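## Task

On the electrical panel ahead, flip the breaker for circuit 39 (left column, sixth of six counting down from the top) to ON, meaning toward the middle of the panel. Operating any other breaker, or moving the handle of any breaker someone else has padlocked (even just to test it), counts as failure. Stay within the aisle in front of the panel, at or above the top of the shelf below the breakers. When finished, release and pull the gripper away; the breaker must stay ON with nothing from the robot holding it there.

## Robot and tools

Robot: two identical six-joint arms, left_arm and right_arm, each ending in a two-finger parallel gripper with a wrist camera. left_arm is the robot's own left and sits on the +y side; the names have nothing to do with image sides. Arm roots in the scene frame: left_arm at (+0.173, +0.325, +1.587) m, right_arm at (+0.173, -0.325, +1.587) m, mounted high and tilted.

Scene frame: origin on the floor under the middle of the robot's foot, +x forward (toward the panel), +y to the robot's left, +z up, metres. Only the floor height is known for sure. Gripper frame: fingers extend along its +z and close along its y. The reported hand point is midway between the finger pads, roughly 1 cm short of the tips; at long reach it may be somewhat inaccurate.

execute_actions takes {"actions": [...]} holding zero or one item, plus optional "pictures" (true/false; images come by default).
- Empty list: no command, just returns the state.
- Motion: {"rows": [[14 numbers], ...], "steps": n}, n from 1 to 15 control steps of 1/30 s each (default 15), 1 to 15 rows. One row is used per step; if rows run out, the final row is held. Every row is a single flat list covering both arms, even if only one moves: left_arm waist, shoulder, elbow, wrist pitch, wrist yaw, wrist roll, opening, then right_arm in that same order. The six joint values are absolute target angles in radians (the same numbers Joint positions reports), not offsets. The opening is a scale from -1 (shut) to +1 (wide open), also absolute.
- Wait: {"steps": n} with no rows, n up to 300; it returns after that many steps since the previous result.
A refused call moves nothing.

Joint ranges per arm (rad): waist -2.880 to 2.880, shoulder 0.000 to 3.142, elbow 0.000 to 3.019, wrist pitch -1.693 to 1.571, wrist yaw -1.571 to 1.571, wrist roll -2.094 to 2.094. A target more than 0.019 beyond an end, and farther out than the joint currently is, gets the call refused. True stops may differ from the listed ones by up to 0.019 either way; commands beyond them are clipped, and the result may say "joint sent to its limit" (possibly referring to an earlier action still running). Absence of that line does not prove more travel exists. The same angles can place the two hands differently.

Motion limits: each step, a joint's target is kept within a fixed distance of its measured angle (waist 0.264, shoulder 0.32, elbow 0.276, wrist pitch 0.33, wrist yaw 0.186, wrist roll 0.522 rad), and if the targets would move the hand more than 70 mm from where it is, all of that arm's targets are pulled back proportionally. So large moves span several calls. Between calls the arms keep heading for the last row sent, until everything has nearly stopped or a step is HELD; after that only a fresh action moves them on.

Result lines: the state line "left_arm: … | right_arm: …" gives each hand's end_effector_position (m) and end_effector_quat_wxyz in the scene frame. Joint positions and Joint velocities list, per arm, the six joints (rad, rad/s) then the finger-pad gap (m, m/s; 0.094 m is fully open). grip_measured is the measured opening on the command scale; each gripper reads off by up to about 1 mm. Joint torques (six per arm, no gripper) are raw drive outputs with offsets, scale error and noise, nonzero even in free air, so treat them as rough contact hints only. "joint command not followed" means the clearance check altered or blocked joint targets on some steps; HELD marks steps where your row was partly or wholly not sent. MOTOR HOT appears from 85 °C; at 100 °C an OVER-TEMPERATURE FAULT drops that arm until it cools, so avoid pressing or holding loads for long.

Gripping: the fingers go to the opening you command. To hold something, command about 0.03 below grip_measured; smaller gaps hold lighter. Pad force tops out near 50 to 62 N, lower on thin parts, with a brief spike at first contact. For a breaker handle you can also push with a closed gripper rather than grasp.

Cameras: cam_left_wrist and cam_right_wrist, each 504x504, delivered in that order. Calibration (pinhole plus radial distortion, K, T_world_to_cam mapping scene frame to camera frame) is given for the starting pose and may be slightly off; results list cameras whose numbers changed. Camera frame: +z forward, +x right in the image, +y down.

zoom_image: {"camera": name, "region": [x0, y0, x1, y1]} in pixels of that camera's latest image, origin top-left, region at most 504 by 504; returns a closer view. Use it to read circuit numbers and spot padlocks.

read_manual: {"section": "licences"} returns only licence texts; no motion.

finished_scene: {"scene": number of the current scene} ends it and grades it; irreversible. Replying without any tool call ends everything.

Suggested order: look, zoom to identify the right breaker and any locks, move one arm slowly in front of it, nudge the handle toward the panel centerline, open/withdraw clear, confirm visually, then call finished_scene.

Avoid: touching other breakers or any locked handle, leaving the aisle or dropping below the shelf top, knocking anything off, letting the arms collide or press on each other, hard pushes, slams, and lingering loads that heat motors.

Each tool is called after "Call:" as a command line: name --argument value for each argument, lists and objects as JSON in quotes; but a table of rows of numbers goes row by row, as --pt "numbers of a row", without its own name.

## Session

Call:
execute_actions --actions '[]'

Scene clock: 0.00 s of 4800.00 s.
left_arm: end_effector_position=(+0.7673, +0.3295, +1.1953) grip_measured=+1.000 end_effector_quat_wxyz=(+0.256, +0.000, +0.967, +0.000) | right_arm: end_effector_position=(+0.7762, -0.3231, +1.1999) grip_measured=+1.000 end_effector_quat_wxyz=(+0.266, -0.003, +0.964, +0.006)
Joint positions: left_arm=[ 1.287  0.822  0.847  0.479 -0.175  0.269  0.094] | right_arm=[-1.263  0.82   0.858  0.484  0.176 -0.286  0.094]
Joint velocities: left_arm=[-0.005 -0.005 -0.017 -0.007 -0.007 -0.051  0.   ] | right_arm=[-0.015 -0.015  0.002  0.002  0.007 -0.022  0.   ]
Joint torques (N m, as the arm reports them, + toward a larger angle): no reading

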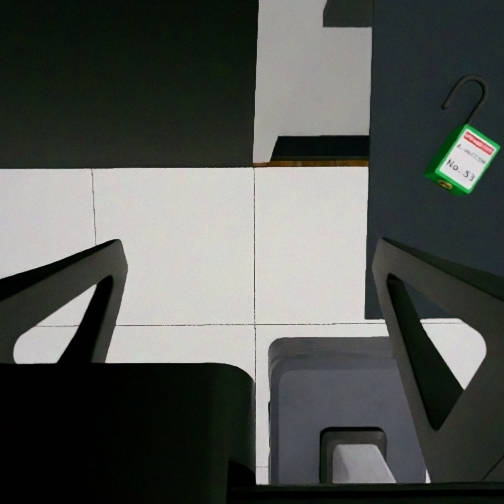

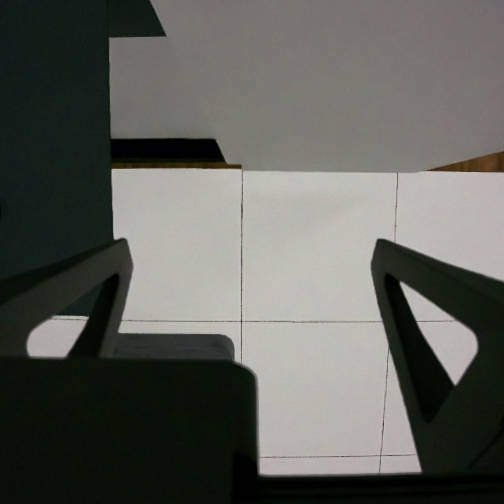

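Call:
execute_actions --actions '[{"rows":[[1.287,0.1,0.5,1.5,-0.175,0.269,1,-1.263,0.82,0.858,0.484,0.176,-0.286,1]]}]' --pictures false

Call:
execute_actions --actions '[{"steps":60}]'

Scene clock: 26.57 s of 4800.00 s.
left_arm: end_effector_position=(+0.7991, +0.4264, +1.5078) grip_measured=+1.000 end_effector_quat_wxyz=(+0.627, -0.101, +0.767, +0.090) | right_arm: end_effector_position=(+0.7762, -0.3231, +1.1999) grip_measured=+1.000 end_effector_quat_wxyz=(+0.266, -0.003, +0.964, +0.006)
Joint positions: left_arm=[ 1.287  0.258  0.523  1.131 -0.175  0.269  0.094] | right_arm=[-1.263  0.82   0.858  0.484  0.176 -0.286  0.094]
Joint velocities: left_arm=[-0.024 -1.031 -0.032  1.58  -0.037 -0.066  0.   ] | right_arm=[-0.005 -0.005  0.002 -0.002 -0.095  0.007  0.   ]
Joint torques (N m, as the arm reports them, + toward a larger angle): left_arm=[  1.96 -17.47   3.76   2.05   0.21  -0.02] | right_arm=[  1.22 -14.37   1.32   1.27  -0.18  -0.14]
Steps of this call (steps 1 to 90: nothing new was sent; then 23.07 s passed at rest; steps 91 to 105: all 15 steps of this action). Readings (joint positions):
91: left_arm=[1.287 0.814 0.831 0.512 -0.175 0.269] | right_arm=[-1.263 0.820 0.858 0.484 0.176 -0.286]
92: left_arm=[1.287 0.792 0.793 0.567 -0.175 0.269] | right_arm=[-1.263 0.820 0.858 0.484 0.176 -0.286]
94: left_arm=[1.287 0.715 0.692 0.668 -0.175 0.269] | right_arm=[-1.263 0.820 0.858 0.484 0.176 -0.286]
98: left_arm=[1.287 0.537 0.556 0.840 -0.175 0.269] | right_arm=[-1.263 0.820 0.858 0.484 0.176 -0.286]
105: the state above

Scene clock: 28.57 s of 4800.00 s.
left_arm: end_effector_position=(+0.7704, +0.4699, +1.6696) grip_measured=+1.000 end_effector_quat_wxyz=(+0.790, -0.152, +0.578, +0.136) | right_arm: end_effector_position=(+0.7762, -0.3231, +1.1999) grip_measured=+1.000 end_effector_quat_wxyz=(+0.266, -0.003, +0.964, +0.006)
Joint positions: left_arm=[ 1.287  0.076  0.501  1.492 -0.175  0.269  0.094] | right_arm=[-1.263  0.82   0.858  0.484  0.176 -0.286  0.094]
Joint velocities: left_arm=[ 0.015  0.005 -0.012 -0.007 -0.007 -0.022  0.   ] | right_arm=[-0.005 -0.005  0.012  0.017 -0.022 -0.051  0.   ]
Joint torques (N m, as the arm reports them, + toward a larger angle): left_arm=[  2.63 -12.69   5.69   1.77   0.26  -0.01] | right_arm=[  0.85 -14.46   1.31   1.15  -0.15  -0.12]
Steps of this call (steps 1 to 30: the robot went on to your last target; steps 31 to 60: nothing new was sent). Readings (joint positions):
1: left_arm=[1.287 0.223 0.522 1.191 -0.175 0.269] | right_arm=[-1.263 0.820 0.858 0.484 0.176 -0.286]
2: left_arm=[1.287 0.191 0.522 1.258 -0.175 0.269] | right_arm=[-1.263 0.820 0.858 0.484 0.176 -0.286]
4: left_arm=[1.287 0.132 0.518 1.395 -0.175 0.269] | right_arm=[-1.263 0.820 0.858 0.484 0.176 -0.286]
8: left_arm=[1.287 0.065 0.515 1.488 -0.175 0.269] | right_arm=[-1.263 0.820 0.858 0.484 0.176 -0.286]
60: the state above
All arms were judged still, so your last target was given up. Only a new action makes them travel on or press farther. Fingers that are still opening or closing keep moving.
camera_calibration (this result's frames):
cam_left_wrist: T_world_to_cam=[[0.398861, -0.913725, 0.0775723, -0.00942384], [-0.275721, -0.200175, -0.940164, 1.88283], [0.874579, 0.353606, -0.331775, -0.161947], [0, 0, 0, 1]] pos_world=[0.664531, 0.425551, 1.71717]

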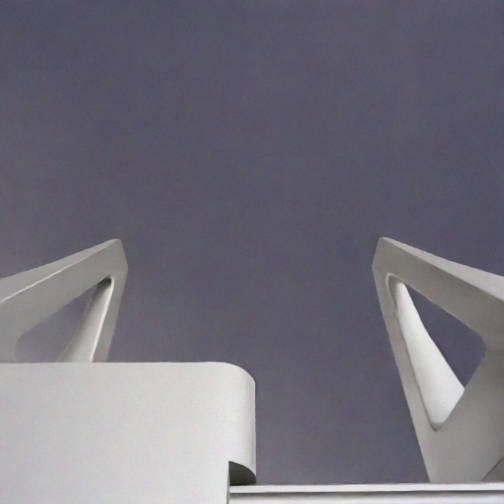

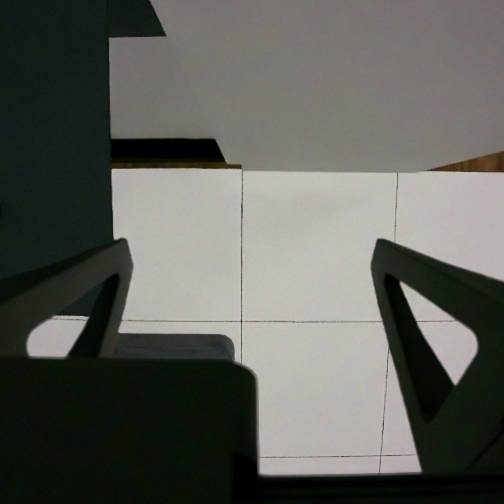

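Positive yaw turns right.

Call:
execute_actions --actions '[{"rows":[[1.287,0.1,0.3,1.4,0.9,0.269,1,-1.263,0.82,0.858,0.484,0.176,-0.286,1]]}]' --pictures false

Call:
execute_actions --actions '[{"steps":45}]'

Scene clock: 38.60 s of 4800.00 s.
left_arm: end_effector_position=(+0.6743, +0.2660, +1.6126) grip_measured=+1.000 end_effector_quat_wxyz=(+0.754, +0.252, +0.560, -0.233) | right_arm: end_effector_position=(+0.7762, -0.3231, +1.1999) grip_measured=+1.000 end_effector_quat_wxyz=(+0.266, -0.003, +0.964, +0.006)
Joint positions: left_arm=[1.287 0.088 0.282 1.407 0.895 0.269 0.094] | right_arm=[-1.263  0.82   0.858  0.484  0.176 -0.286  0.094]
Joint velocities: left_arm=[-0.005 -0.005  0.007 -0.017  0.007  0.051  0.   ] | right_arm=[-0.024 -0.005 -0.002 -0.007  0.007  0.037  0.   ]
Joint torques (N m, as the arm reports them, + toward a larger angle): left_arm=[  1.34 -11.42   5.2    1.03   0.25  -0.03] | right_arm=[  1.03 -14.45   1.31   1.22  -0.18  -0.12]
Steps of this call (steps 1 to 90: nothing new was sent; then 6.53 s passed at rest; steps 91 to 105: all 15 steps of this action). Readings (joint positions):
91: left_arm=[1.287 0.075 0.488 1.483 -0.114 0.269] | right_arm=[-1.263 0.820 0.858 0.484 0.176 -0.286]
92: left_arm=[1.287 0.073 0.460 1.469 -0.039 0.269] | right_arm=[-1.263 0.820 0.858 0.484 0.176 -0.286]
94: left_arm=[1.287 0.074 0.376 1.438 0.142 0.269] | right_arm=[-1.263 0.820 0.858 0.484 0.176 -0.286]
98: left_arm=[1.287 0.087 0.278 1.408 0.553 0.269] | right_arm=[-1.263 0.820 0.858 0.484 0.176 -0.286]
105: the state above

Scene clock: 40.10 s of 4800.00 s.
left_arm: end_effector_position=(+0.6742, +0.2658, +1.6126) grip_measured=+1.000 end_effector_quat_wxyz=(+0.754, +0.252, +0.559, -0.233) | right_arm: end_effector_position=(+0.7762, -0.3231, +1.1999) grip_measured=+1.000 end_effector_quat_wxyz=(+0.266, -0.003, +0.964, +0.006)
Joint positions: left_arm=[1.287 0.088 0.282 1.407 0.896 0.269 0.094] | right_arm=[-1.263  0.82   0.858  0.484  0.176 -0.286  0.094]
Joint velocities: left_arm=[-0.015 -0.015 -0.017  0.002  0.037 -0.081  0.   ] | right_arm=[ 0.015 -0.005  0.002 -0.022 -0.037  0.022  0.   ]
Joint torques (N m, as the arm reports them, + toward a larger angle): left_arm=[  1.4  -11.75   5.26   1.17   0.25   0.  ] | right_arm=[  1.27 -14.39   1.23   1.39  -0.15  -0.14]
Steps of this call (steps 1 to 15: the robot went on to your last target; steps 16 to 45: nothing new was sent). Readings (joint positions):
1: left_arm=[1.287 0.088 0.282 1.407 0.896 0.269] | right_arm=[-1.263 0.820 0.858 0.484 0.176 -0.286]
2: left_arm=[1.287 0.088 0.282 1.407 0.896 0.269] | right_arm=[-1.263 0.820 0.858 0.484 0.176 -0.286]
4: left_arm=[1.287 0.088 0.282 1.407 0.896 0.269] | right_arm=[-1.263 0.820 0.858 0.484 0.176 -0.286]
8: left_arm=[1.287 0.088 0.282 1.407 0.896 0.269] | right_arm=[-1.263 0.820 0.858 0.484 0.176 -0.286]
45: the state above
All arms were judged still, so your last target was given up. Only a new action makes them travel on or press farther. Fingers that are still opening or closing keep moving.
camera_calibration (this result's frames):
cam_left_wrist: T_world_to_cam=[[-0.62685, -0.768722, -0.126985, 0.82979], [-0.211362, 0.324645, -0.921917, 1.54957], [0.749924, -0.551064, -0.365983, 0.35519], [0, 0, 0, 1]] pos_world=[0.581308, 0.33055, 1.66394]

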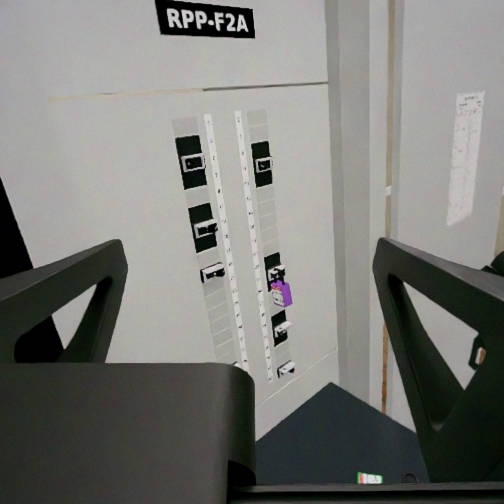

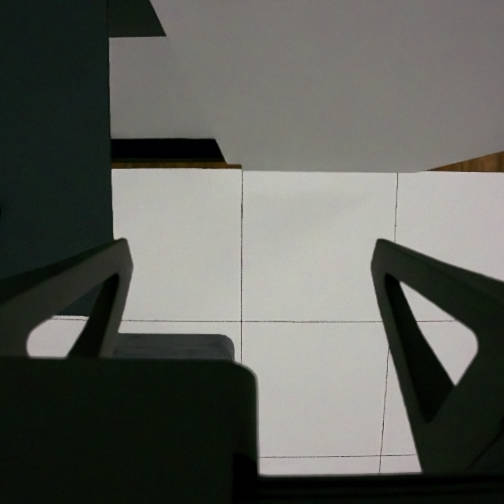

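Call:
execute_actions --actions '[{"rows":[[0.874,1.471,1.302,1.369,0,0.7,1,-1.263,0.82,0.858,0.484,0.176,-0.286,1]]}]' --pictures false

Call:
execute_actions --actions '[{"steps":90}]'

Scene clock: 66.97 s of 4800.00 s.
left_arm: end_effector_position=(+0.9527, +0.3105, +1.4620) grip_measured=+1.000 end_effector_quat_wxyz=(+0.739, -0.049, +0.672, +0.001) | right_arm: end_effector_position=(+0.7762, -0.3231, +1.1999) grip_measured=+1.000 end_effector_quat_wxyz=(+0.266, -0.003, +0.964, +0.006)
Joint positions: left_arm=[0.899 0.828 1.001 1.408 0.109 0.596 0.094] | right_arm=[-1.263  0.82   0.858  0.484  0.176 -0.286  0.094]
Joint velocities: left_arm=[-0.063  1.411  0.486 -0.081 -1.033  0.286  0.   ] | right_arm=[-0.005 -0.005 -0.002 -0.002  0.007  0.022  0.   ]
Joint torques (N m, as the arm reports them, + toward a larger angle): left_arm=[ -2.15 -15.9   12.61   0.43   0.22   0.09] | right_arm=[  1.56 -14.37   1.3    1.35  -0.14  -0.15]
Steps of this call (steps 1 to 90: nothing new was sent; then 23.37 s passed at rest; steps 91 to 105: all 15 steps of this action). Readings (joint positions):
91: left_arm=[1.273 0.101 0.292 1.407 0.850 0.309] | right_arm=[-1.263 0.820 0.858 0.484 0.176 -0.286]
92: left_arm=[1.233 0.135 0.320 1.406 0.793 0.354] | right_arm=[-1.263 0.820 0.858 0.484 0.176 -0.286]
94: left_arm=[1.127 0.236 0.416 1.403 0.675 0.427] | right_arm=[-1.263 0.820 0.858 0.484 0.176 -0.286]
98: left_arm=[0.949 0.467 0.653 1.398 0.442 0.523] | right_arm=[-1.263 0.820 0.858 0.484 0.176 -0.286]
105: the state above

Scene clock: 69.97 s of 4800.00 s.
left_arm: end_effector_position=(+0.8930, +0.1013, +1.1896) grip_measured=+1.000 end_effector_quat_wxyz=(+0.599, +0.027, +0.799, -0.036) | right_arm: end_effector_position=(+0.7762, -0.3231, +1.1999) grip_measured=+1.000 end_effector_quat_wxyz=(+0.266, -0.003, +0.964, +0.006)
Joint positions: left_arm=[ 0.889  1.485  1.299  1.371 -0.003  0.688  0.094] | right_arm=[-1.263  0.82   0.858  0.484  0.176 -0.286  0.094]
Joint velocities: left_arm=[ 0.015 -0.005 -0.007  0.012  0.022 -0.037  0.   ] | right_arm=[-0.005  0.005 -0.012 -0.002  0.007  0.007  0.   ]
Joint torques (N m, as the arm reports them, + toward a larger angle): left_arm=[ -9.09 -20.11   0.39   1.26   0.58   0.09] | right_arm=[  0.94 -14.52   1.36   1.16  -0.18  -0.14]
Steps of this call (steps 1 to 45: the robot went on to your last target; steps 46 to 90: nothing new was sent). Readings (joint positions):
1: left_arm=[0.898 0.877 1.031 1.406 0.078 0.604] | right_arm=[-1.263 0.820 0.858 0.484 0.176 -0.286]
2: left_arm=[0.898 0.928 1.063 1.415 0.041 0.620] | right_arm=[-1.263 0.820 0.858 0.484 0.176 -0.286]
4: left_arm=[0.898 1.016 1.107 1.422 0.006 0.638] | right_arm=[-1.263 0.820 0.858 0.484 0.176 -0.286]
8: left_arm=[0.898 1.183 1.196 1.413 -0.005 0.650] | right_arm=[-1.263 0.820 0.858 0.484 0.176 -0.286]
90: the state above
All arms were judged still, so your last target was given up. Only a new action makes them travel on or press farther. Fingers that are still opening or closing keep moving.
camera_calibration (this result's frames):
cam_left_wrist: T_world_to_cam=[[-0.0828187, -0.996452, 0.0150081, 0.155064], [-0.789454, 0.0564085, -0.611213, 1.43305], [0.608197, -0.0624681, -0.791324, 0.528588], [0, 0, 0, 1]] pos_world=[0.822681, 0.106698, 1.29185]

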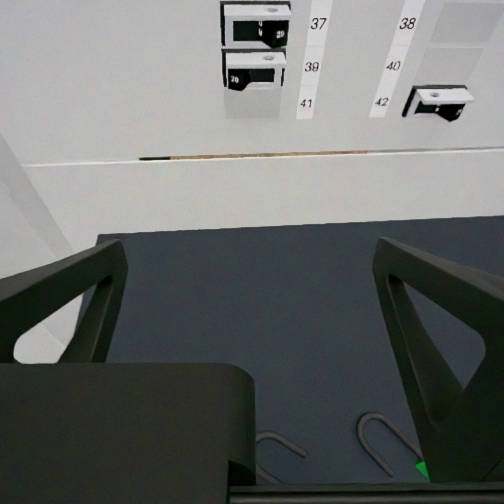

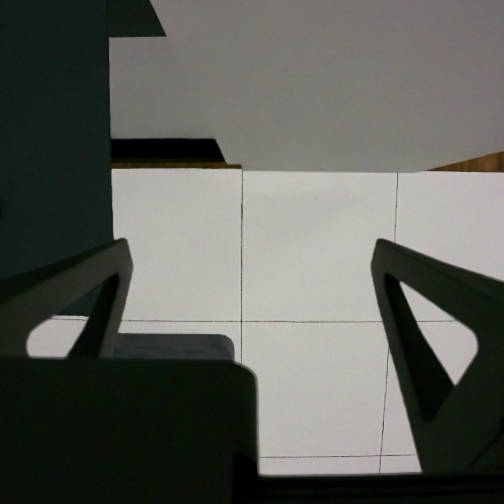

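Call:
execute_actions --actions '[{"rows":[[0.881,1.481,1.636,1.045,0,0.7,-1,-1.263,0.82,0.858,0.484,0.176,-0.286,1]]}]' --pictures false

Call:
execute_actions --actions '[{"steps":40}]'

Scene clock: 104.73 s of 4800.00 s.
left_arm: end_effector_position=(+1.0384, +0.1412, +1.2134) grip_measured=-0.981 end_effector_quat_wxyz=(+0.621, +0.013, +0.784, -0.020) | right_arm: end_effector_position=(+0.7762, -0.3231, +1.1999) grip_measured=+1.000 end_effector_quat_wxyz=(+0.266, -0.003, +0.964, +0.006)
Joint positions: left_arm=[ 0.889  1.455  1.647  1.062 -0.003  0.688  0.001] | right_arm=[-1.263  0.82   0.858  0.484  0.176 -0.286  0.094]
Joint velocities: left_arm=[ 0.015 -0.005 -0.002 -0.022  0.022 -0.007 -0.   ] | right_arm=[-0.005 -0.005  0.007 -0.007 -0.022 -0.037  0.   ]
Joint torques (N m, as the arm reports them, + toward a larger angle): left_arm=[ -8.67 -20.62   2.23   0.63   0.6    0.07] | right_arm=[  0.89 -14.36   1.3    1.22  -0.16  -0.14]
Steps of this call (steps 1 to 90: nothing new was sent; then 31.27 s passed at rest; steps 91 to 105: all 15 steps of this action). Readings (joint positions):
91: left_arm=[0.889 1.485 1.316 1.334 -0.003 0.688] | right_arm=[-1.263 0.820 0.858 0.484 0.176 -0.286]
92: left_arm=[0.889 1.491 1.356 1.265 -0.003 0.688] | right_arm=[-1.263 0.820 0.858 0.484 0.176 -0.286]
94: left_arm=[0.889 1.504 1.458 1.170 -0.003 0.688] | right_arm=[-1.263 0.820 0.858 0.484 0.176 -0.286]
98: left_arm=[0.889 1.499 1.623 1.070 -0.003 0.688] | right_arm=[-1.263 0.820 0.858 0.484 0.176 -0.286]
105: the state above

Scene clock: 106.07 s of 4800.00 s.
left_arm: end_effector_position=(+1.0341, +0.1378, +1.2100) grip_measured=-0.981 end_effector_quat_wxyz=(+0.616, +0.016, +0.787, -0.023) | right_arm: end_effector_position=(+0.7762, -0.3231, +1.1999) grip_measured=+1.000 end_effector_quat_wxyz=(+0.266, -0.003, +0.964, +0.006)
Joint positions: left_arm=[ 0.889  1.455  1.637  1.056 -0.003  0.688  0.001] | right_arm=[-1.263  0.82   0.858  0.484  0.176 -0.286  0.094]
Joint velocities: left_arm=[-0.005  0.005  0.002 -0.002  0.037 -0.037  0.   ] | right_arm=[-0.005 -0.005  0.002 -0.012 -0.022 -0.007  0.   ]
Joint torques (N m, as the arm reports them, + toward a larger angle): left_arm=[ -8.58 -19.96   2.91   0.98   0.59   0.09] | right_arm=[  0.79 -14.35   1.39   1.27  -0.14  -0.1 ]
Steps of this call (steps 1 to 15: the robot went on to your last target; steps 16 to 40: nothing new was sent). Readings (joint positions):
1: left_arm=[0.889 1.455 1.646 1.060 -0.003 0.688] | right_arm=[-1.263 0.820 0.858 0.484 0.176 -0.286]
2: left_arm=[0.889 1.455 1.642 1.058 -0.003 0.688] | right_arm=[-1.263 0.820 0.858 0.484 0.176 -0.286]
4: left_arm=[0.889 1.455 1.639 1.056 -0.003 0.688] | right_arm=[-1.263 0.820 0.858 0.484 0.176 -0.286]
8: left_arm=[0.889 1.455 1.637 1.056 -0.003 0.688] | right_arm=[-1.263 0.820 0.858 0.484 0.176 -0.286]
40: the state above
All arms were judged still, so your last target was given up. Only a new action makes them travel on or press farther. Fingers that are still opening or closing keep moving.
camera_calibration (this result's frames):
cam_left_wrist: T_world_to_cam=[[-0.0501575, -0.998719, 0.00664088, 0.179507], [-0.765577, 0.0341768, -0.642436, 1.57095], [0.641386, -0.0373071, -0.766311, 0.393182], [0, 0, 0, 1]] pos_world=[0.959507, 0.140255, 1.30934]

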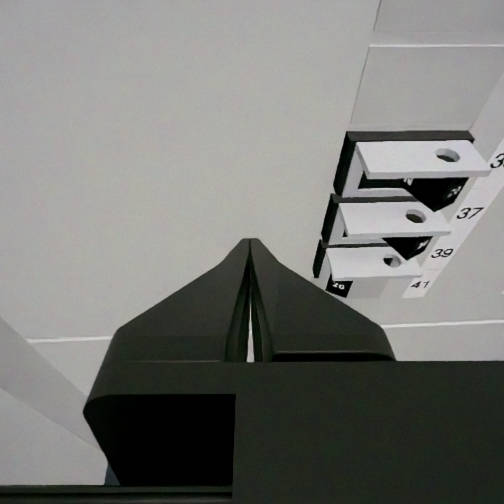

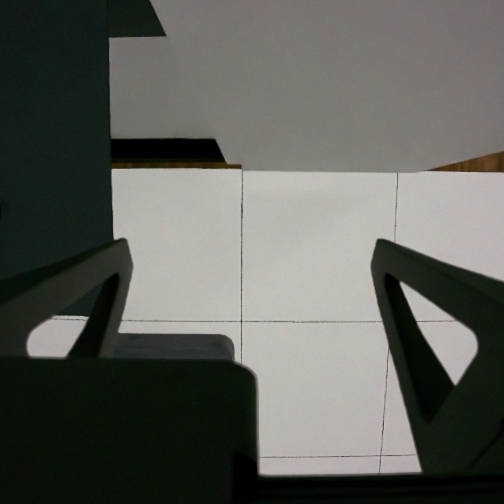

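Call:
execute_actions --actions '[{"rows":[[0.881,1.47,1.64,1.02,0,0.7,-1,-1.263,0.82,0.858,0.484,0.176,-0.286,1],[0.881,1.47,1.645,0.995,0,0.7,-1,-1.263,0.82,0.858,0.484,0.176,-0.286,1],[0.881,1.47,1.65,0.97,0,0.7,-1,-1.263,0.82,0.858,0.484,0.176,-0.286,1],[0.881,1.47,1.655,0.945,0,0.7,-1,-1.263,0.82,0.858,0.484,0.176,-0.286,1],[0.881,1.47,1.66,0.92,0,0.7,-1,-1.263,0.82,0.858,0.484,0.176,-0.286,1],[0.881,1.47,1.665,0.895,0,0.7,-1,-1.263,0.82,0.858,0.484,0.176,-0.286,1],[0.881,1.47,1.67,0.87,0,0.7,-1,-1.263,0.82,0.858,0.484,0.176,-0.286,1],[0.881,1.47,1.675,0.852,0,0.7,-1,-1.263,0.82,0.858,0.484,0.176,-0.286,1]]}]' --pictures false

Call:
execute_actions --actions '[{"steps":20}]'

Scene clock: 127.67 s of 4800.00 s.
left_arm: end_effector_position=(+1.0292, +0.1137, +1.1814) grip_measured=-0.981 end_effector_quat_wxyz=(+0.561, +0.051, +0.824, -0.064) | right_arm: end_effector_position=(+0.7762, -0.3231, +1.1999) grip_measured=+1.000 end_effector_quat_wxyz=(+0.266, -0.003, +0.964, +0.006)
Joint positions: left_arm=[ 0.889  1.455  1.659  0.864 -0.003  0.689  0.001] | right_arm=[-1.263  0.82   0.858  0.484  0.176 -0.286  0.094]
Joint velocities: left_arm=[ 0.005 -0.015  0.012 -0.012 -0.007 -0.051 -0.001] | right_arm=[-0.005 -0.015  0.002 -0.017  0.022  0.022  0.   ]
Joint torques (N m, as the arm reports them, + toward a larger angle): left_arm=[ -8.81 -21.29   4.41   0.82   0.59   0.1 ] | right_arm=[  1.4  -14.2    1.4    1.28  -0.16  -0.16]
Steps of this call (steps 1 to 90: nothing new was sent; then 18.10 s passed at rest; steps 91 to 105: all 15 steps of this action). Readings (joint positions):
91: left_arm=[0.889 1.455 1.637 1.051 -0.003 0.688] | right_arm=[-1.263 0.820 0.858 0.484 0.176 -0.286]
92: left_arm=[0.889 1.455 1.637 1.039 -0.003 0.688] | right_arm=[-1.263 0.820 0.858 0.484 0.176 -0.286]
94: left_arm=[0.889 1.455 1.638 1.001 -0.003 0.688] | right_arm=[-1.263 0.820 0.858 0.484 0.176 -0.286]
98: left_arm=[0.889 1.455 1.645 0.904 -0.003 0.689] | right_arm=[-1.263 0.820 0.858 0.484 0.176 -0.286]
105: the state above

Scene clock: 128.33 s of 4800.00 s.
left_arm: end_effector_position=(+1.0291, +0.1135, +1.1812) grip_measured=-0.981 end_effector_quat_wxyz=(+0.561, +0.052, +0.824, -0.065) | right_arm: end_effector_position=(+0.7762, -0.3231, +1.1999) grip_measured=+1.000 end_effector_quat_wxyz=(+0.266, -0.003, +0.964, +0.006)
Joint positions: left_arm=[ 0.889  1.455  1.659  0.863 -0.003  0.689  0.001] | right_arm=[-1.263  0.82   0.858  0.484  0.176 -0.286  0.094]
Joint velocities: left_arm=[-0.005  0.015 -0.002  0.017  0.022  0.007  0.001] | right_arm=[-0.005 -0.005 -0.012 -0.017 -0.037 -0.037  0.   ]
Joint torques (N m, as the arm reports them, + toward a larger angle): left_arm=[ -8.52 -21.04   4.57   0.89   0.59   0.1 ] | right_arm=[  0.8  -14.82   1.32   1.3   -0.18  -0.12]
Steps of this call (steps 1 to 15: the robot went on to your last target; steps 16 to 20: nothing new was sent). Readings (joint positions):
1: left_arm=[0.889 1.455 1.659 0.864 -0.003 0.689] | right_arm=[-1.263 0.820 0.858 0.484 0.176 -0.286]
2: left_arm=[0.889 1.455 1.659 0.864 -0.003 0.689] | right_arm=[-1.263 0.820 0.858 0.484 0.176 -0.286]
4: left_arm=[0.889 1.455 1.659 0.863 -0.003 0.689] | right_arm=[-1.263 0.820 0.858 0.484 0.176 -0.286]
8: left_arm=[0.889 1.455 1.659 0.863 -0.003 0.689] | right_arm=[-1.263 0.820 0.858 0.484 0.176 -0.286]
20: the state above
All arms were judged still, so your last target was given up. Only a new action makes them travel on or press farther. Fingers that are still opening or closing keep moving.
camera_calibration (this result's frames):
cam_left_wrist: T_world_to_cam=[[-0.154745, -0.987215, 0.0382235, 0.224219], [-0.835667, 0.110156, -0.538077, 1.48969], [0.526987, -0.115207, -0.842029, 0.58947], [0, 0, 0, 1]] pos_world=[0.968936, 0.125165, 1.28935]

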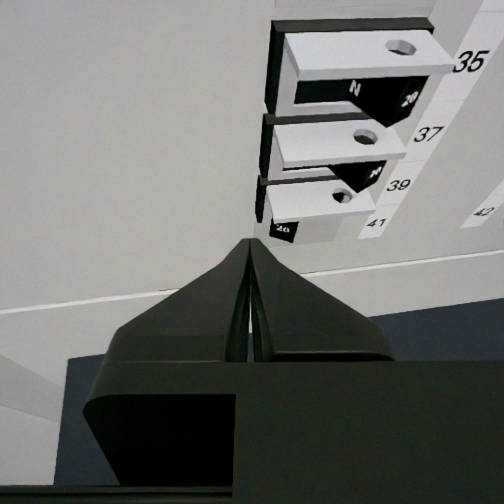

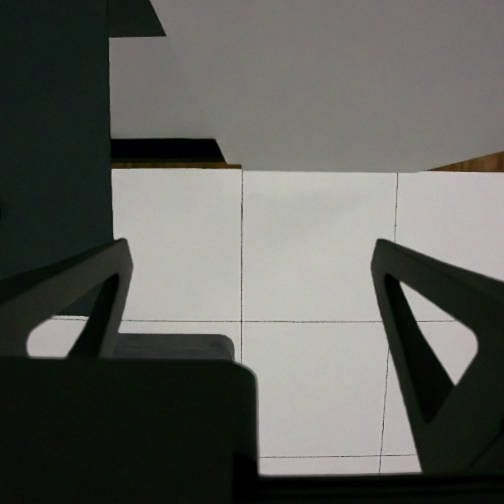

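Call:
execute_actions --actions '[{"rows":[[0.881,1.47,1.684,0.852,0,0.7,-1,-1.263,0.82,0.858,0.484,0.176,-0.286,1],[0.881,1.47,1.693,0.852,0,0.7,-1,-1.263,0.82,0.858,0.484,0.176,-0.286,1]]}]'

Scene clock: 139.27 s of 4800.00 s.
left_arm: end_effector_position=(+1.0381, +0.1186, +1.1858) grip_measured=-0.981 end_effector_quat_wxyz=(+0.567, +0.048, +0.820, -0.060) | right_arm: end_effector_position=(+0.7762, -0.3231, +1.1999) grip_measured=+1.000 end_effector_quat_wxyz=(+0.266, -0.003, +0.964, +0.006)
Joint positions: left_arm=[ 0.889  1.455  1.679  0.862 -0.003  0.689  0.001] | right_arm=[-1.263  0.82   0.858  0.484  0.176 -0.286  0.094]
Joint velocities: left_arm=[ 0.005 -0.015  0.002 -0.007  0.007 -0.051 -0.002] | right_arm=[-0.005 -0.005 -0.007  0.002 -0.007 -0.037  0.   ]
Joint torques (N m, as the arm reports them, + toward a larger angle): left_arm=[ -8.47 -21.55   4.5    0.93   0.6    0.08] | right_arm=[  1.33 -14.8    1.37   1.28  -0.16  -0.12]
Steps of this call (steps 1 to 90: nothing new was sent; then 7.43 s passed at rest; steps 91 to 105: all 15 steps of this action). Readings (joint positions):
91: left_arm=[0.889 1.455 1.660 0.863 -0.003 0.689] | right_arm=[-1.263 0.820 0.858 0.484 0.176 -0.286]
92: left_arm=[0.889 1.455 1.662 0.862 -0.003 0.689] | right_arm=[-1.263 0.820 0.858 0.484 0.176 -0.286]
94: left_arm=[0.889 1.455 1.667 0.862 -0.003 0.689] | right_arm=[-1.263 0.820 0.858 0.484 0.176 -0.286]
98: left_arm=[0.889 1.455 1.678 0.862 -0.003 0.689] | right_arm=[-1.263 0.820 0.858 0.484 0.176 -0.286]
105: the state above
camera_calibration (this result's frames):
cam_left_wrist: T_world_to_cam=[[-0.143398, -0.989081, 0.0340007, 0.223891], [-0.828957, 0.101274, -0.550067, 1.50748], [0.540617, -0.107063, -0.834428, 0.565063], [0, 0, 0, 1]] pos_world=[0.976261, 0.129275, 1.29311]

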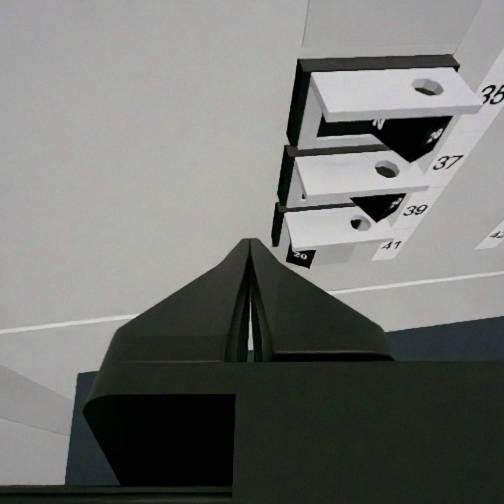

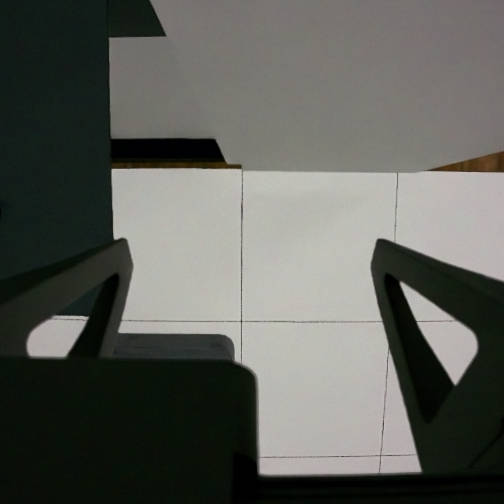

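Call:
execute_actions --actions '[{"rows":[[0.881,1.47,1.696,0.835,0.017,0.7,-1,-1.263,0.82,0.858,0.484,0.176,-0.286,1],[0.881,1.47,1.699,0.818,0.034,0.7,-1,-1.263,0.82,0.858,0.484,0.176,-0.286,1],[0.881,1.47,1.702,0.801,0.051,0.7,-1,-1.263,0.82,0.858,0.484,0.176,-0.286,1],[0.881,1.47,1.705,0.784,0.068,0.7,-1,-1.263,0.82,0.858,0.484,0.176,-0.286,1],[0.881,1.47,1.707,0.768,0.085,0.7,-1,-1.263,0.82,0.858,0.484,0.176,-0.286,1]]}]'

Scene clock: 153.83 s of 4800.00 s.
left_arm: end_effector_position=(+1.0418, +0.1084, +1.1862) grip_measured=-0.981 end_effector_quat_wxyz=(+0.567, +0.069, +0.816, -0.089) | right_arm: end_effector_position=(+0.7762, -0.3231, +1.1999) grip_measured=+1.000 end_effector_quat_wxyz=(+0.266, -0.003, +0.964, +0.006)
Joint positions: left_arm=[0.893 1.453 1.697 0.8   0.058 0.689 0.001] | right_arm=[-1.263  0.82   0.858  0.484  0.176 -0.286  0.094]
Joint velocities: left_arm=[ 0.005 -0.015 -0.002 -0.007 -0.022  0.066 -0.   ] | right_arm=[-0.005  0.005 -0.007 -0.002 -0.007 -0.066  0.   ]
Joint torques (N m, as the arm reports them, + toward a larger angle): left_arm=[ -8.6  -21.35   4.31   0.11   1.43   0.09] | right_arm=[  1.06 -14.57   1.22   1.28  -0.16  -0.14]
Steps of this call (steps 1 to 15: the robot went on to your last target; steps 16 to 90: nothing new was sent; then 11.07 s passed at rest; steps 91 to 105: all 15 steps of this action). Readings (joint positions):
91: left_arm=[0.889 1.455 1.679 0.859 0.005 0.689] | right_arm=[-1.263 0.820 0.858 0.484 0.176 -0.286]
92: left_arm=[0.889 1.455 1.680 0.851 0.019 0.689] | right_arm=[-1.263 0.820 0.858 0.484 0.176 -0.286]
94: left_arm=[0.889 1.455 1.683 0.829 0.043 0.689] | right_arm=[-1.263 0.820 0.858 0.484 0.176 -0.286]
98: left_arm=[0.893 1.454 1.697 0.801 0.058 0.689] | right_arm=[-1.263 0.820 0.858 0.484 0.176 -0.286]
105: the state above
camera_calibration (this result's frames):
cam_left_wrist: T_world_to_cam=[[-0.211004, -0.975815, 0.0571164, 0.25591], [-0.817813, 0.144229, -0.557118, 1.50393], [0.535406, -0.164265, -0.828467, 0.566841], [0, 0, 0, 1]] pos_world=[0.980444, 0.125921, 1.29286]

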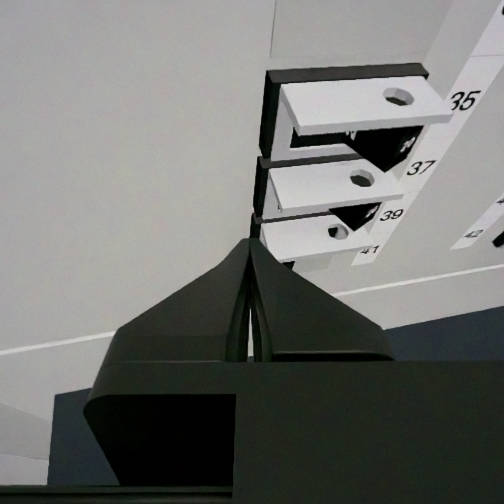

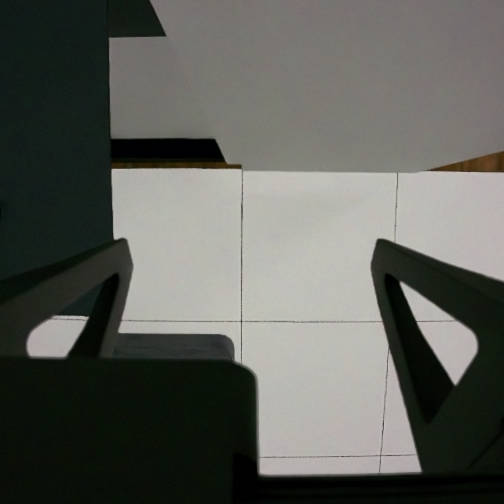

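Call:
execute_actions --actions '[{"rows":[[0.881,1.47,1.707,0.78,0.02,0.7,-1,-1.263,0.82,0.858,0.484,0.176,-0.286,1],[0.881,1.47,1.707,0.77,0.02,0.7,-1,-1.263,0.82,0.858,0.484,0.176,-0.286,1],[0.881,1.47,1.707,0.755,0.02,0.7,-1,-1.263,0.82,0.858,0.484,0.176,-0.286,1]]}]'

Scene clock: 163.20 s of 4800.00 s.
left_arm: end_effector_position=(+1.0391, +0.1089, +1.1784) grip_measured=-0.981 end_effector_quat_wxyz=(+0.550, +0.067, +0.829, -0.084) | right_arm: end_effector_position=(+0.7762, -0.3231, +1.1999) grip_measured=+1.000 end_effector_quat_wxyz=(+0.266, -0.003, +0.964, +0.006)
Joint positions: left_arm=[0.891 1.453 1.698 0.773 0.021 0.689 0.001] | right_arm=[-1.263  0.82   0.858  0.484  0.176 -0.286  0.094]
Joint velocities: left_arm=[-0.005  0.005 -0.002  0.017  0.007  0.007  0.   ] | right_arm=[-0.015 -0.015  0.002  0.007  0.037 -0.081  0.   ]
Joint torques (N m, as the arm reports them, + toward a larger angle): left_arm=[ -8.95 -21.56   4.26   0.67   0.45   0.12] | right_arm=[  1.39 -14.78   1.22   1.23  -0.2   -0.12]
Steps of this call (steps 1 to 15: the robot went on to your last target; steps 16 to 90: nothing new was sent; then 5.87 s passed at rest; steps 91 to 105: all 15 steps of this action). Readings (joint positions):
91: left_arm=[0.893 1.453 1.697 0.799 0.040 0.689] | right_arm=[-1.263 0.820 0.858 0.484 0.176 -0.286]
92: left_arm=[0.891 1.453 1.698 0.794 0.031 0.689] | right_arm=[-1.263 0.820 0.858 0.484 0.176 -0.286]
94: left_arm=[0.891 1.453 1.698 0.778 0.024 0.689] | right_arm=[-1.263 0.820 0.858 0.484 0.176 -0.286]
98: left_arm=[0.891 1.453 1.698 0.773 0.021 0.689] | right_arm=[-1.263 0.820 0.858 0.484 0.176 -0.286]
105: the state above
camera_calibration (this result's frames):
cam_left_wrist: T_world_to_cam=[[-0.199872, -0.978284, 0.0548834, 0.247575], [-0.842006, 0.142844, -0.520213, 1.47904], [0.501077, -0.150188, -0.852271, 0.624087], [0, 0, 0, 1]] pos_world=[0.982126, 0.124657, 1.28772]

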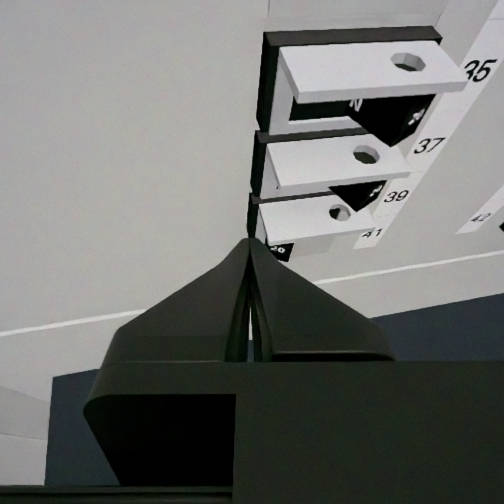

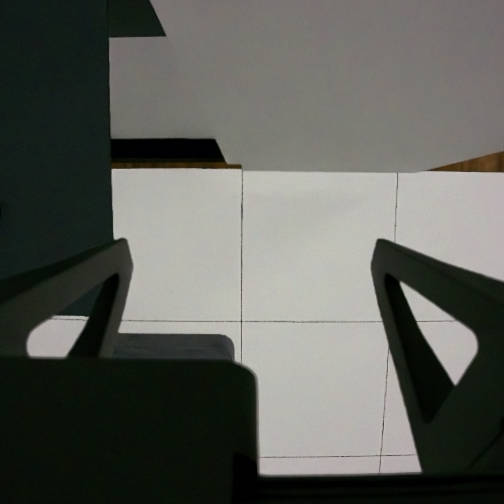

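Push.

Call:
execute_actions --actions '[{"rows":[[0.881,1.47,1.71,0.74,0.04,0.7,-1,-1.263,0.82,0.858,0.484,0.176,-0.286,1],[0.881,1.47,1.713,0.725,0.06,0.7,-1,-1.263,0.82,0.858,0.484,0.176,-0.286,1],[0.881,1.47,1.716,0.71,0.08,0.7,-1,-1.263,0.82,0.858,0.484,0.176,-0.286,1],[0.881,1.47,1.719,0.695,0.10,0.7,-1,-1.263,0.82,0.858,0.484,0.176,-0.286,1],[0.881,1.47,1.722,0.68,0.12,0.7,-1,-1.263,0.82,0.858,0.484,0.176,-0.286,1],[0.881,1.47,1.725,0.665,0.14,0.7,-1,-1.263,0.82,0.858,0.484,0.176,-0.286,1]]}]'

Scene clock: 175.90 s of 4800.00 s.
left_arm: end_effector_position=(+1.0411, +0.1070, +1.1787) grip_measured=-0.982 end_effector_quat_wxyz=(+0.550, +0.096, +0.822, -0.115) | right_arm: end_effector_position=(+0.7762, -0.3231, +1.1999) grip_measured=+1.000 end_effector_quat_wxyz=(+0.266, -0.003, +0.964, +0.006)
Joint positions: left_arm=[0.914 1.437 1.705 0.703 0.103 0.689 0.001] | right_arm=[-1.263  0.82   0.858  0.484  0.176 -0.286  0.094]
Joint velocities: left_arm=[-0.024 -0.024 -0.002  0.017 -0.081  0.022  0.001] | right_arm=[-0.005 -0.005  0.002  0.007 -0.051 -0.007  0.   ]
Joint torques (N m, as the arm reports them, + toward a larger angle): left_arm=[-10.43 -20.99   5.46  -0.16   1.77   0.13] | right_arm=[  1.37 -14.56   1.36   1.29  -0.13  -0.12]
Steps of this call (steps 1 to 15: the robot went on to your last target; steps 16 to 90: nothing new was sent; then 9.20 s passed at rest; steps 91 to 105: all 15 steps of this action). Readings (joint positions):
91: left_arm=[0.891 1.453 1.698 0.771 0.024 0.689] | right_arm=[-1.263 0.820 0.858 0.484 0.176 -0.286]
92: left_arm=[0.891 1.453 1.699 0.767 0.028 0.689] | right_arm=[-1.263 0.820 0.858 0.484 0.176 -0.286]
94: left_arm=[0.897 1.451 1.705 0.751 0.049 0.689] | right_arm=[-1.263 0.820 0.858 0.484 0.176 -0.286]
98: left_arm=[0.913 1.440 1.705 0.710 0.102 0.689] | right_arm=[-1.263 0.820 0.858 0.484 0.176 -0.286]
105: the state above
camera_calibration (this result's frames):
cam_left_wrist: T_world_to_cam=[[-0.281618, -0.956813, 0.0721079, 0.308635], [-0.822883, 0.202179, -0.531024, 1.46763], [0.493512, -0.208882, -0.844283, 0.627788], [0, 0, 0, 1]] pos_world=[0.984788, 0.129715, 1.28713]

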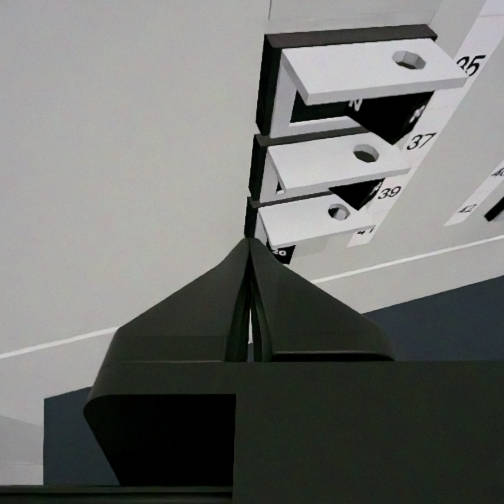

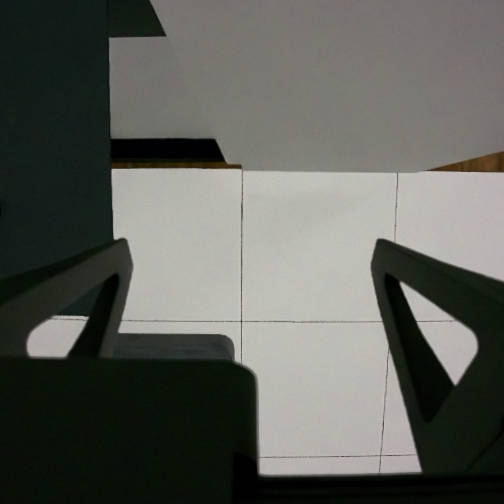

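Call:
execute_actions --actions '[{"rows":[[0.87,1.478,1.72,0.665,0.14,0.7,-1,-1.263,0.82,0.858,0.484,0.176,-0.286,1],[0.86,1.486,1.72,0.665,0.14,0.7,-1,-1.263,0.82,0.858,0.484,0.176,-0.286,1],[0.85,1.494,1.72,0.665,0.14,0.7,-1,-1.263,0.82,0.858,0.484,0.176,-0.286,1],[0.84,1.50,1.72,0.665,0.14,0.7,-1,-1.263,0.82,0.858,0.484,0.176,-0.286,1]]}]'

Scene clock: 191.47 s of 4800.00 s.
left_arm: end_effector_position=(+1.0411, +0.1070, +1.1787) grip_measured=-0.982 end_effector_quat_wxyz=(+0.550, +0.096, +0.822, -0.115) | right_arm: end_effector_position=(+0.7762, -0.3231, +1.1999) grip_measured=+1.000 end_effector_quat_wxyz=(+0.266, -0.003, +0.964, +0.006)
Joint positions: left_arm=[0.914 1.437 1.705 0.703 0.103 0.689 0.001] | right_arm=[-1.263  0.82   0.858  0.484  0.176 -0.286  0.094]
Joint velocities: left_arm=[ 0.015 -0.015  0.012 -0.017 -0.022  0.022  0.001] | right_arm=[-0.015 -0.015 -0.007  0.007  0.022  0.037  0.   ]
Joint torques (N m, as the arm reports them, + toward a larger angle): left_arm=[-13.62 -17.77   4.98  -0.15   1.77   0.09] | right_arm=[  1.37 -14.28   1.34   1.24  -0.14  -0.14]
Steps of this call (steps 1 to 15: the robot went on to your last target; steps 16 to 90: nothing new was sent; then 12.07 s passed at rest; steps 91 to 105: all 15 steps of this action). Readings (joint positions):
91: left_arm=[0.914 1.437 1.705 0.703 0.103 0.689] | right_arm=[-1.263 0.820 0.858 0.484 0.176 -0.286]
92: left_arm=[0.914 1.437 1.705 0.703 0.103 0.689] | right_arm=[-1.263 0.820 0.858 0.484 0.176 -0.286]
94: left_arm=[0.914 1.437 1.705 0.703 0.103 0.689] | right_arm=[-1.263 0.820 0.858 0.484 0.176 -0.286]
98: left_arm=[0.914 1.437 1.705 0.703 0.103 0.689] | right_arm=[-1.263 0.820 0.858 0.484 0.176 -0.286]
105: the state above
camera_calibration (this result's frames):
cam_left_wrist: T_world_to_cam=[[-0.281618, -0.956813, 0.0721079, 0.308635], [-0.822883, 0.202179, -0.531024, 1.46763], [0.493512, -0.208882, -0.844283, 0.627788], [0, 0, 0, 1]] pos_world=[0.984788, 0.129715, 1.28713]

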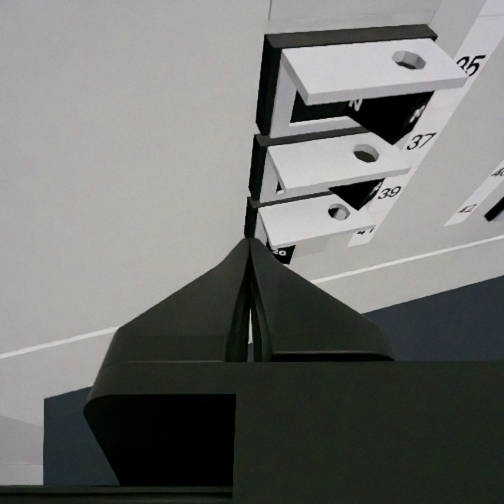

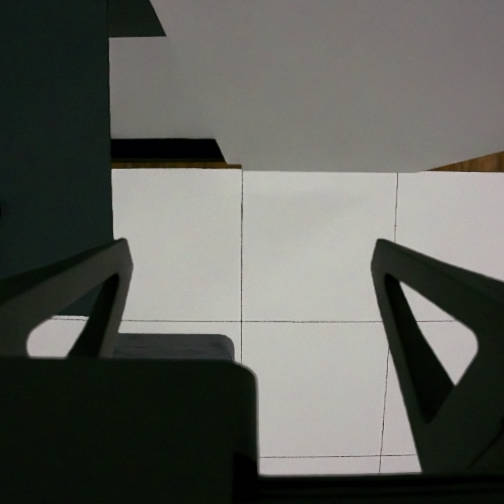

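Call:
execute_actions --actions '[{"rows":[[0.83,1.505,1.71,0.655,0.155,0.7,-1,-1.263,0.82,0.858,0.484,0.176,-0.286,1],[0.82,1.51,1.70,0.645,0.17,0.7,-1,-1.263,0.82,0.858,0.484,0.176,-0.286,1],[0.82,1.51,1.695,0.635,0.185,0.7,-1,-1.263,0.82,0.858,0.484,0.176,-0.286,1]]}]'

Scene clock: 204.97 s of 4800.00 s.
left_arm: end_effector_position=(+1.0405, +0.1056, +1.1787) grip_measured=-0.982 end_effector_quat_wxyz=(+0.550, +0.098, +0.821, -0.118) | right_arm: end_effector_position=(+0.7762, -0.3231, +1.1999) grip_measured=+1.000 end_effector_quat_wxyz=(+0.266, -0.003, +0.964, +0.006)
Joint positions: left_arm=[0.914 1.437 1.704 0.7   0.109 0.689 0.001] | right_arm=[-1.263  0.82   0.858  0.484  0.176 -0.286  0.094]
Joint velocities: left_arm=[ 0.005  0.005 -0.012  0.002 -0.037  0.051  0.   ] | right_arm=[-0.005  0.005  0.002  0.002 -0.11  -0.022  0.   ]
Joint torques (N m, as the arm reports them, + toward a larger angle): left_arm=[-13.41 -18.77   3.01  -0.64   2.55   0.1 ] | right_arm=[  1.33 -14.72   1.26   1.29  -0.13  -0.15]
Steps of this call (steps 1 to 15: the robot went on to your last target; steps 16 to 90: nothing new was sent; then 10.00 s passed at rest; steps 91 to 105: all 15 steps of this action). Readings (joint positions):
91: left_arm=[0.914 1.437 1.705 0.702 0.105 0.689] | right_arm=[-1.263 0.820 0.858 0.484 0.176 -0.286]
92: left_arm=[0.914 1.437 1.704 0.701 0.107 0.689] | right_arm=[-1.263 0.820 0.858 0.484 0.176 -0.286]
94: left_arm=[0.914 1.437 1.704 0.700 0.109 0.689] | right_arm=[-1.263 0.820 0.858 0.484 0.176 -0.286]
98: left_arm=[0.914 1.437 1.704 0.700 0.109 0.689] | right_arm=[-1.263 0.820 0.858 0.484 0.176 -0.286]
105: the state above
camera_calibration (this result's frames):
cam_left_wrist: T_world_to_cam=[[-0.287744, -0.954757, 0.0751115, 0.30977], [-0.821287, 0.205654, -0.53216, 1.46678], [0.492637, -0.214814, -0.843305, 0.62819], [0, 0, 0, 1]] pos_world=[0.984315, 0.12905, 1.28705]

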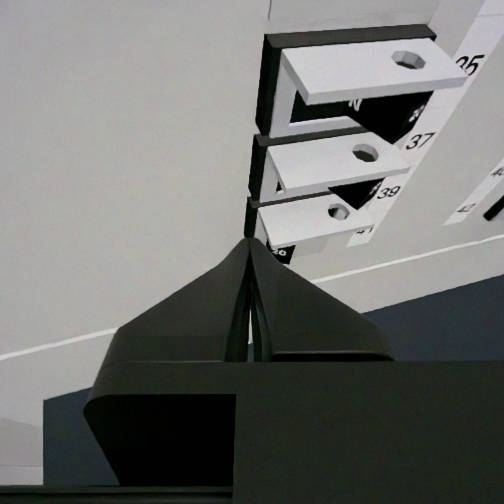

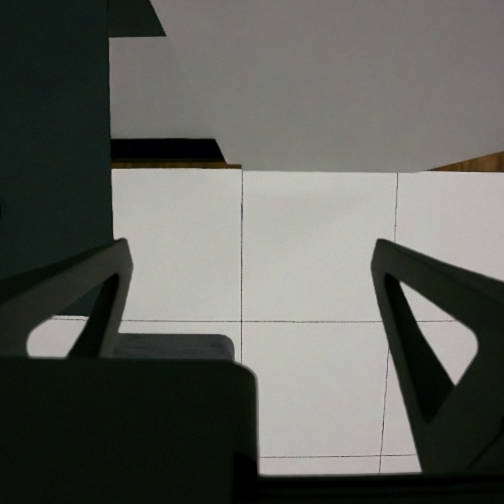

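Call:
execute_actions --actions '[{"rows":[[0.86,1.475,1.675,0.65,0.185,0.7,-1,-1.263,0.82,0.858,0.484,0.176,-0.286,1]]}]'

Scene clock: 211.97 s of 4800.00 s.
left_arm: end_effector_position=(+1.0399, +0.1055, +1.1789) grip_measured=-0.982 end_effector_quat_wxyz=(+0.549, +0.103, +0.820, -0.124) | right_arm: end_effector_position=(+0.7762, -0.3231, +1.1999) grip_measured=+1.000 end_effector_quat_wxyz=(+0.266, -0.003, +0.964, +0.006)
Joint positions: left_arm=[0.918 1.433 1.702 0.688 0.124 0.689 0.001] | right_arm=[-1.263  0.82   0.858  0.484  0.176 -0.286  0.094]
Joint velocities: left_arm=[-0.024 -0.024 -0.007 -0.007 -0.007  0.037  0.   ] | right_arm=[-0.015  0.005 -0.007 -0.002 -0.007 -0.022  0.   ]
Joint torques (N m, as the arm reports them, + toward a larger angle): left_arm=[-12.37 -20.06   1.41  -0.14   2.65   0.1 ] | right_arm=[  1.36 -14.42   1.33   1.45  -0.15  -0.13]
Steps of this call (steps 1 to 15: the robot went on to your last target; steps 16 to 90: nothing new was sent; then 3.50 s passed at rest; steps 91 to 105: all 15 steps of this action). Readings (joint positions):
91: left_arm=[0.915 1.436 1.702 0.699 0.113 0.689] | right_arm=[-1.263 0.820 0.858 0.484 0.176 -0.286]
92: left_arm=[0.916 1.435 1.702 0.695 0.119 0.689] | right_arm=[-1.263 0.820 0.858 0.484 0.176 -0.286]
94: left_arm=[0.918 1.433 1.702 0.690 0.123 0.689] | right_arm=[-1.263 0.820 0.858 0.484 0.176 -0.286]
98: left_arm=[0.918 1.433 1.702 0.688 0.124 0.689] | right_arm=[-1.263 0.820 0.858 0.484 0.176 -0.286]
105: the state above
camera_calibration (this result's frames):
cam_left_wrist: T_world_to_cam=[[-0.302339, -0.949946, 0.0787041, 0.319859], [-0.817917, 0.216142, -0.533193, 1.46301], [0.489493, -0.225578, -0.842325, 0.631916], [0, 0, 0, 1]] pos_world=[0.984008, 0.130177, 1.28717]

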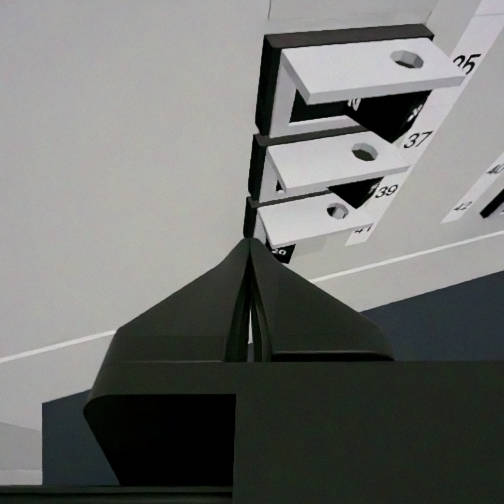

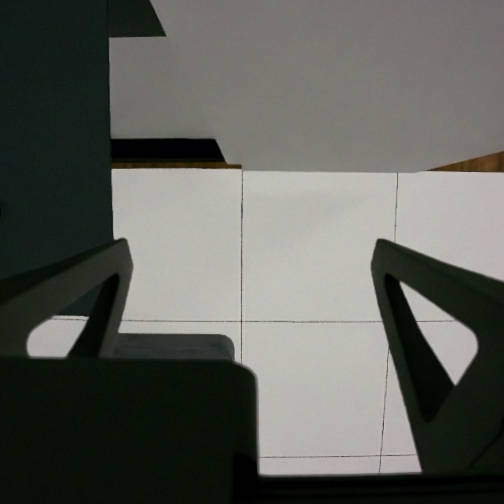

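Call:
execute_actions --actions '[{"rows":[[0.83,1.49,1.695,0.65,0.185,0.7,-1,-1.263,0.82,0.858,0.484,0.176,-0.286,1],[0.83,1.49,1.695,0.65,0.185,0.7,-1,-1.263,0.82,0.858,0.484,0.176,-0.286,1],[0.83,1.49,1.695,0.65,0.185,0.7,-1,-1.263,0.82,0.858,0.484,0.176,-0.286,1],[0.83,1.49,1.695,0.65,0.185,0.7,-0.2,-1.263,0.82,0.858,0.484,0.176,-0.286,1]],"steps":10}]'

Scene clock: 229.50 s of 4800.00 s.
left_arm: end_effector_position=(+1.0390, +0.1074, +1.1804) grip_measured=-0.203 end_effector_quat_wxyz=(+0.550, +0.108, +0.818, -0.129) | right_arm: end_effector_position=(+0.7762, -0.3231, +1.1999) grip_measured=+1.000 end_effector_quat_wxyz=(+0.266, -0.003, +0.964, +0.006)
Joint positions: left_arm=[0.924 1.424 1.694 0.679 0.14  0.688 0.037] | right_arm=[-1.263  0.82   0.858  0.484  0.176 -0.286  0.094]
Joint velocities: left_arm=[-0.142  0.015  0.002 -0.125  0.491  0.11   0.   ] | right_arm=[-0.005 -0.005 -0.012  0.002 -0.037 -0.125  0.   ]
Joint torques (N m, as the arm reports them, + toward a larger angle): left_arm=[-13.46 -18.32   3.79   0.7    1.22   0.11] | right_arm=[  1.66 -14.47   1.42   1.27  -0.14  -0.15]
Steps of this call (steps 1 to 15: the robot went on to your last target; steps 16 to 90: nothing new was sent; then 14.20 s passed at rest; steps 91 to 100: all 10 steps of this action). Readings (joint positions):
91: left_arm=[0.918 1.433 1.703 0.688 0.124 0.689] | right_arm=[-1.263 0.820 0.858 0.484 0.176 -0.286]
92: left_arm=[0.918 1.433 1.703 0.688 0.124 0.689] | right_arm=[-1.263 0.820 0.858 0.484 0.176 -0.286]
94: left_arm=[0.918 1.433 1.703 0.690 0.115 0.689] | right_arm=[-1.263 0.820 0.858 0.484 0.176 -0.286]
98: left_arm=[0.927 1.423 1.694 0.687 0.119 0.688] | right_arm=[-1.263 0.820 0.858 0.484 0.176 -0.286]
100: the state above
camera_calibration (this result's frames):
cam_left_wrist: T_world_to_cam=[[-0.31637, -0.945198, 0.0806966, 0.332999], [-0.813212, 0.226421, -0.536115, 1.46007], [0.488463, -0.235234, -0.840279, 0.633692], [0, 0, 0, 1]] pos_world=[0.983163, 0.133224, 1.28837]

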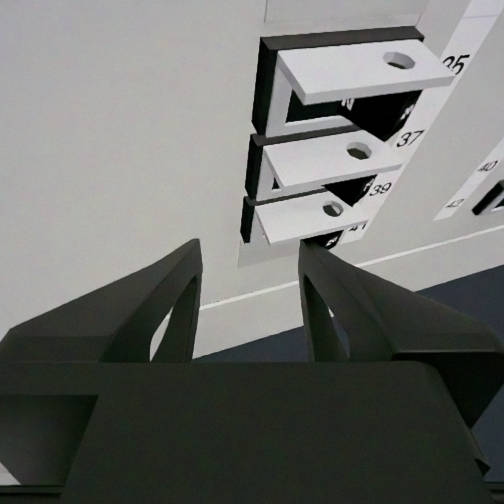

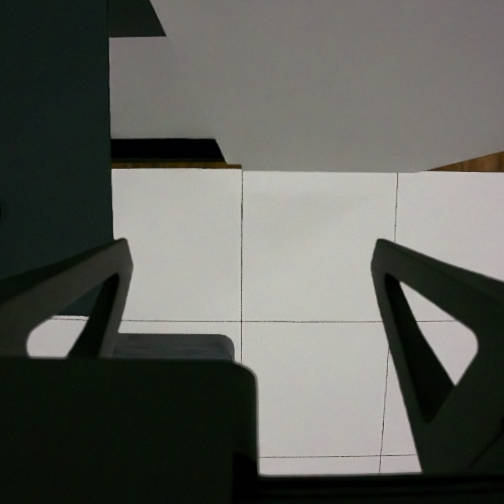

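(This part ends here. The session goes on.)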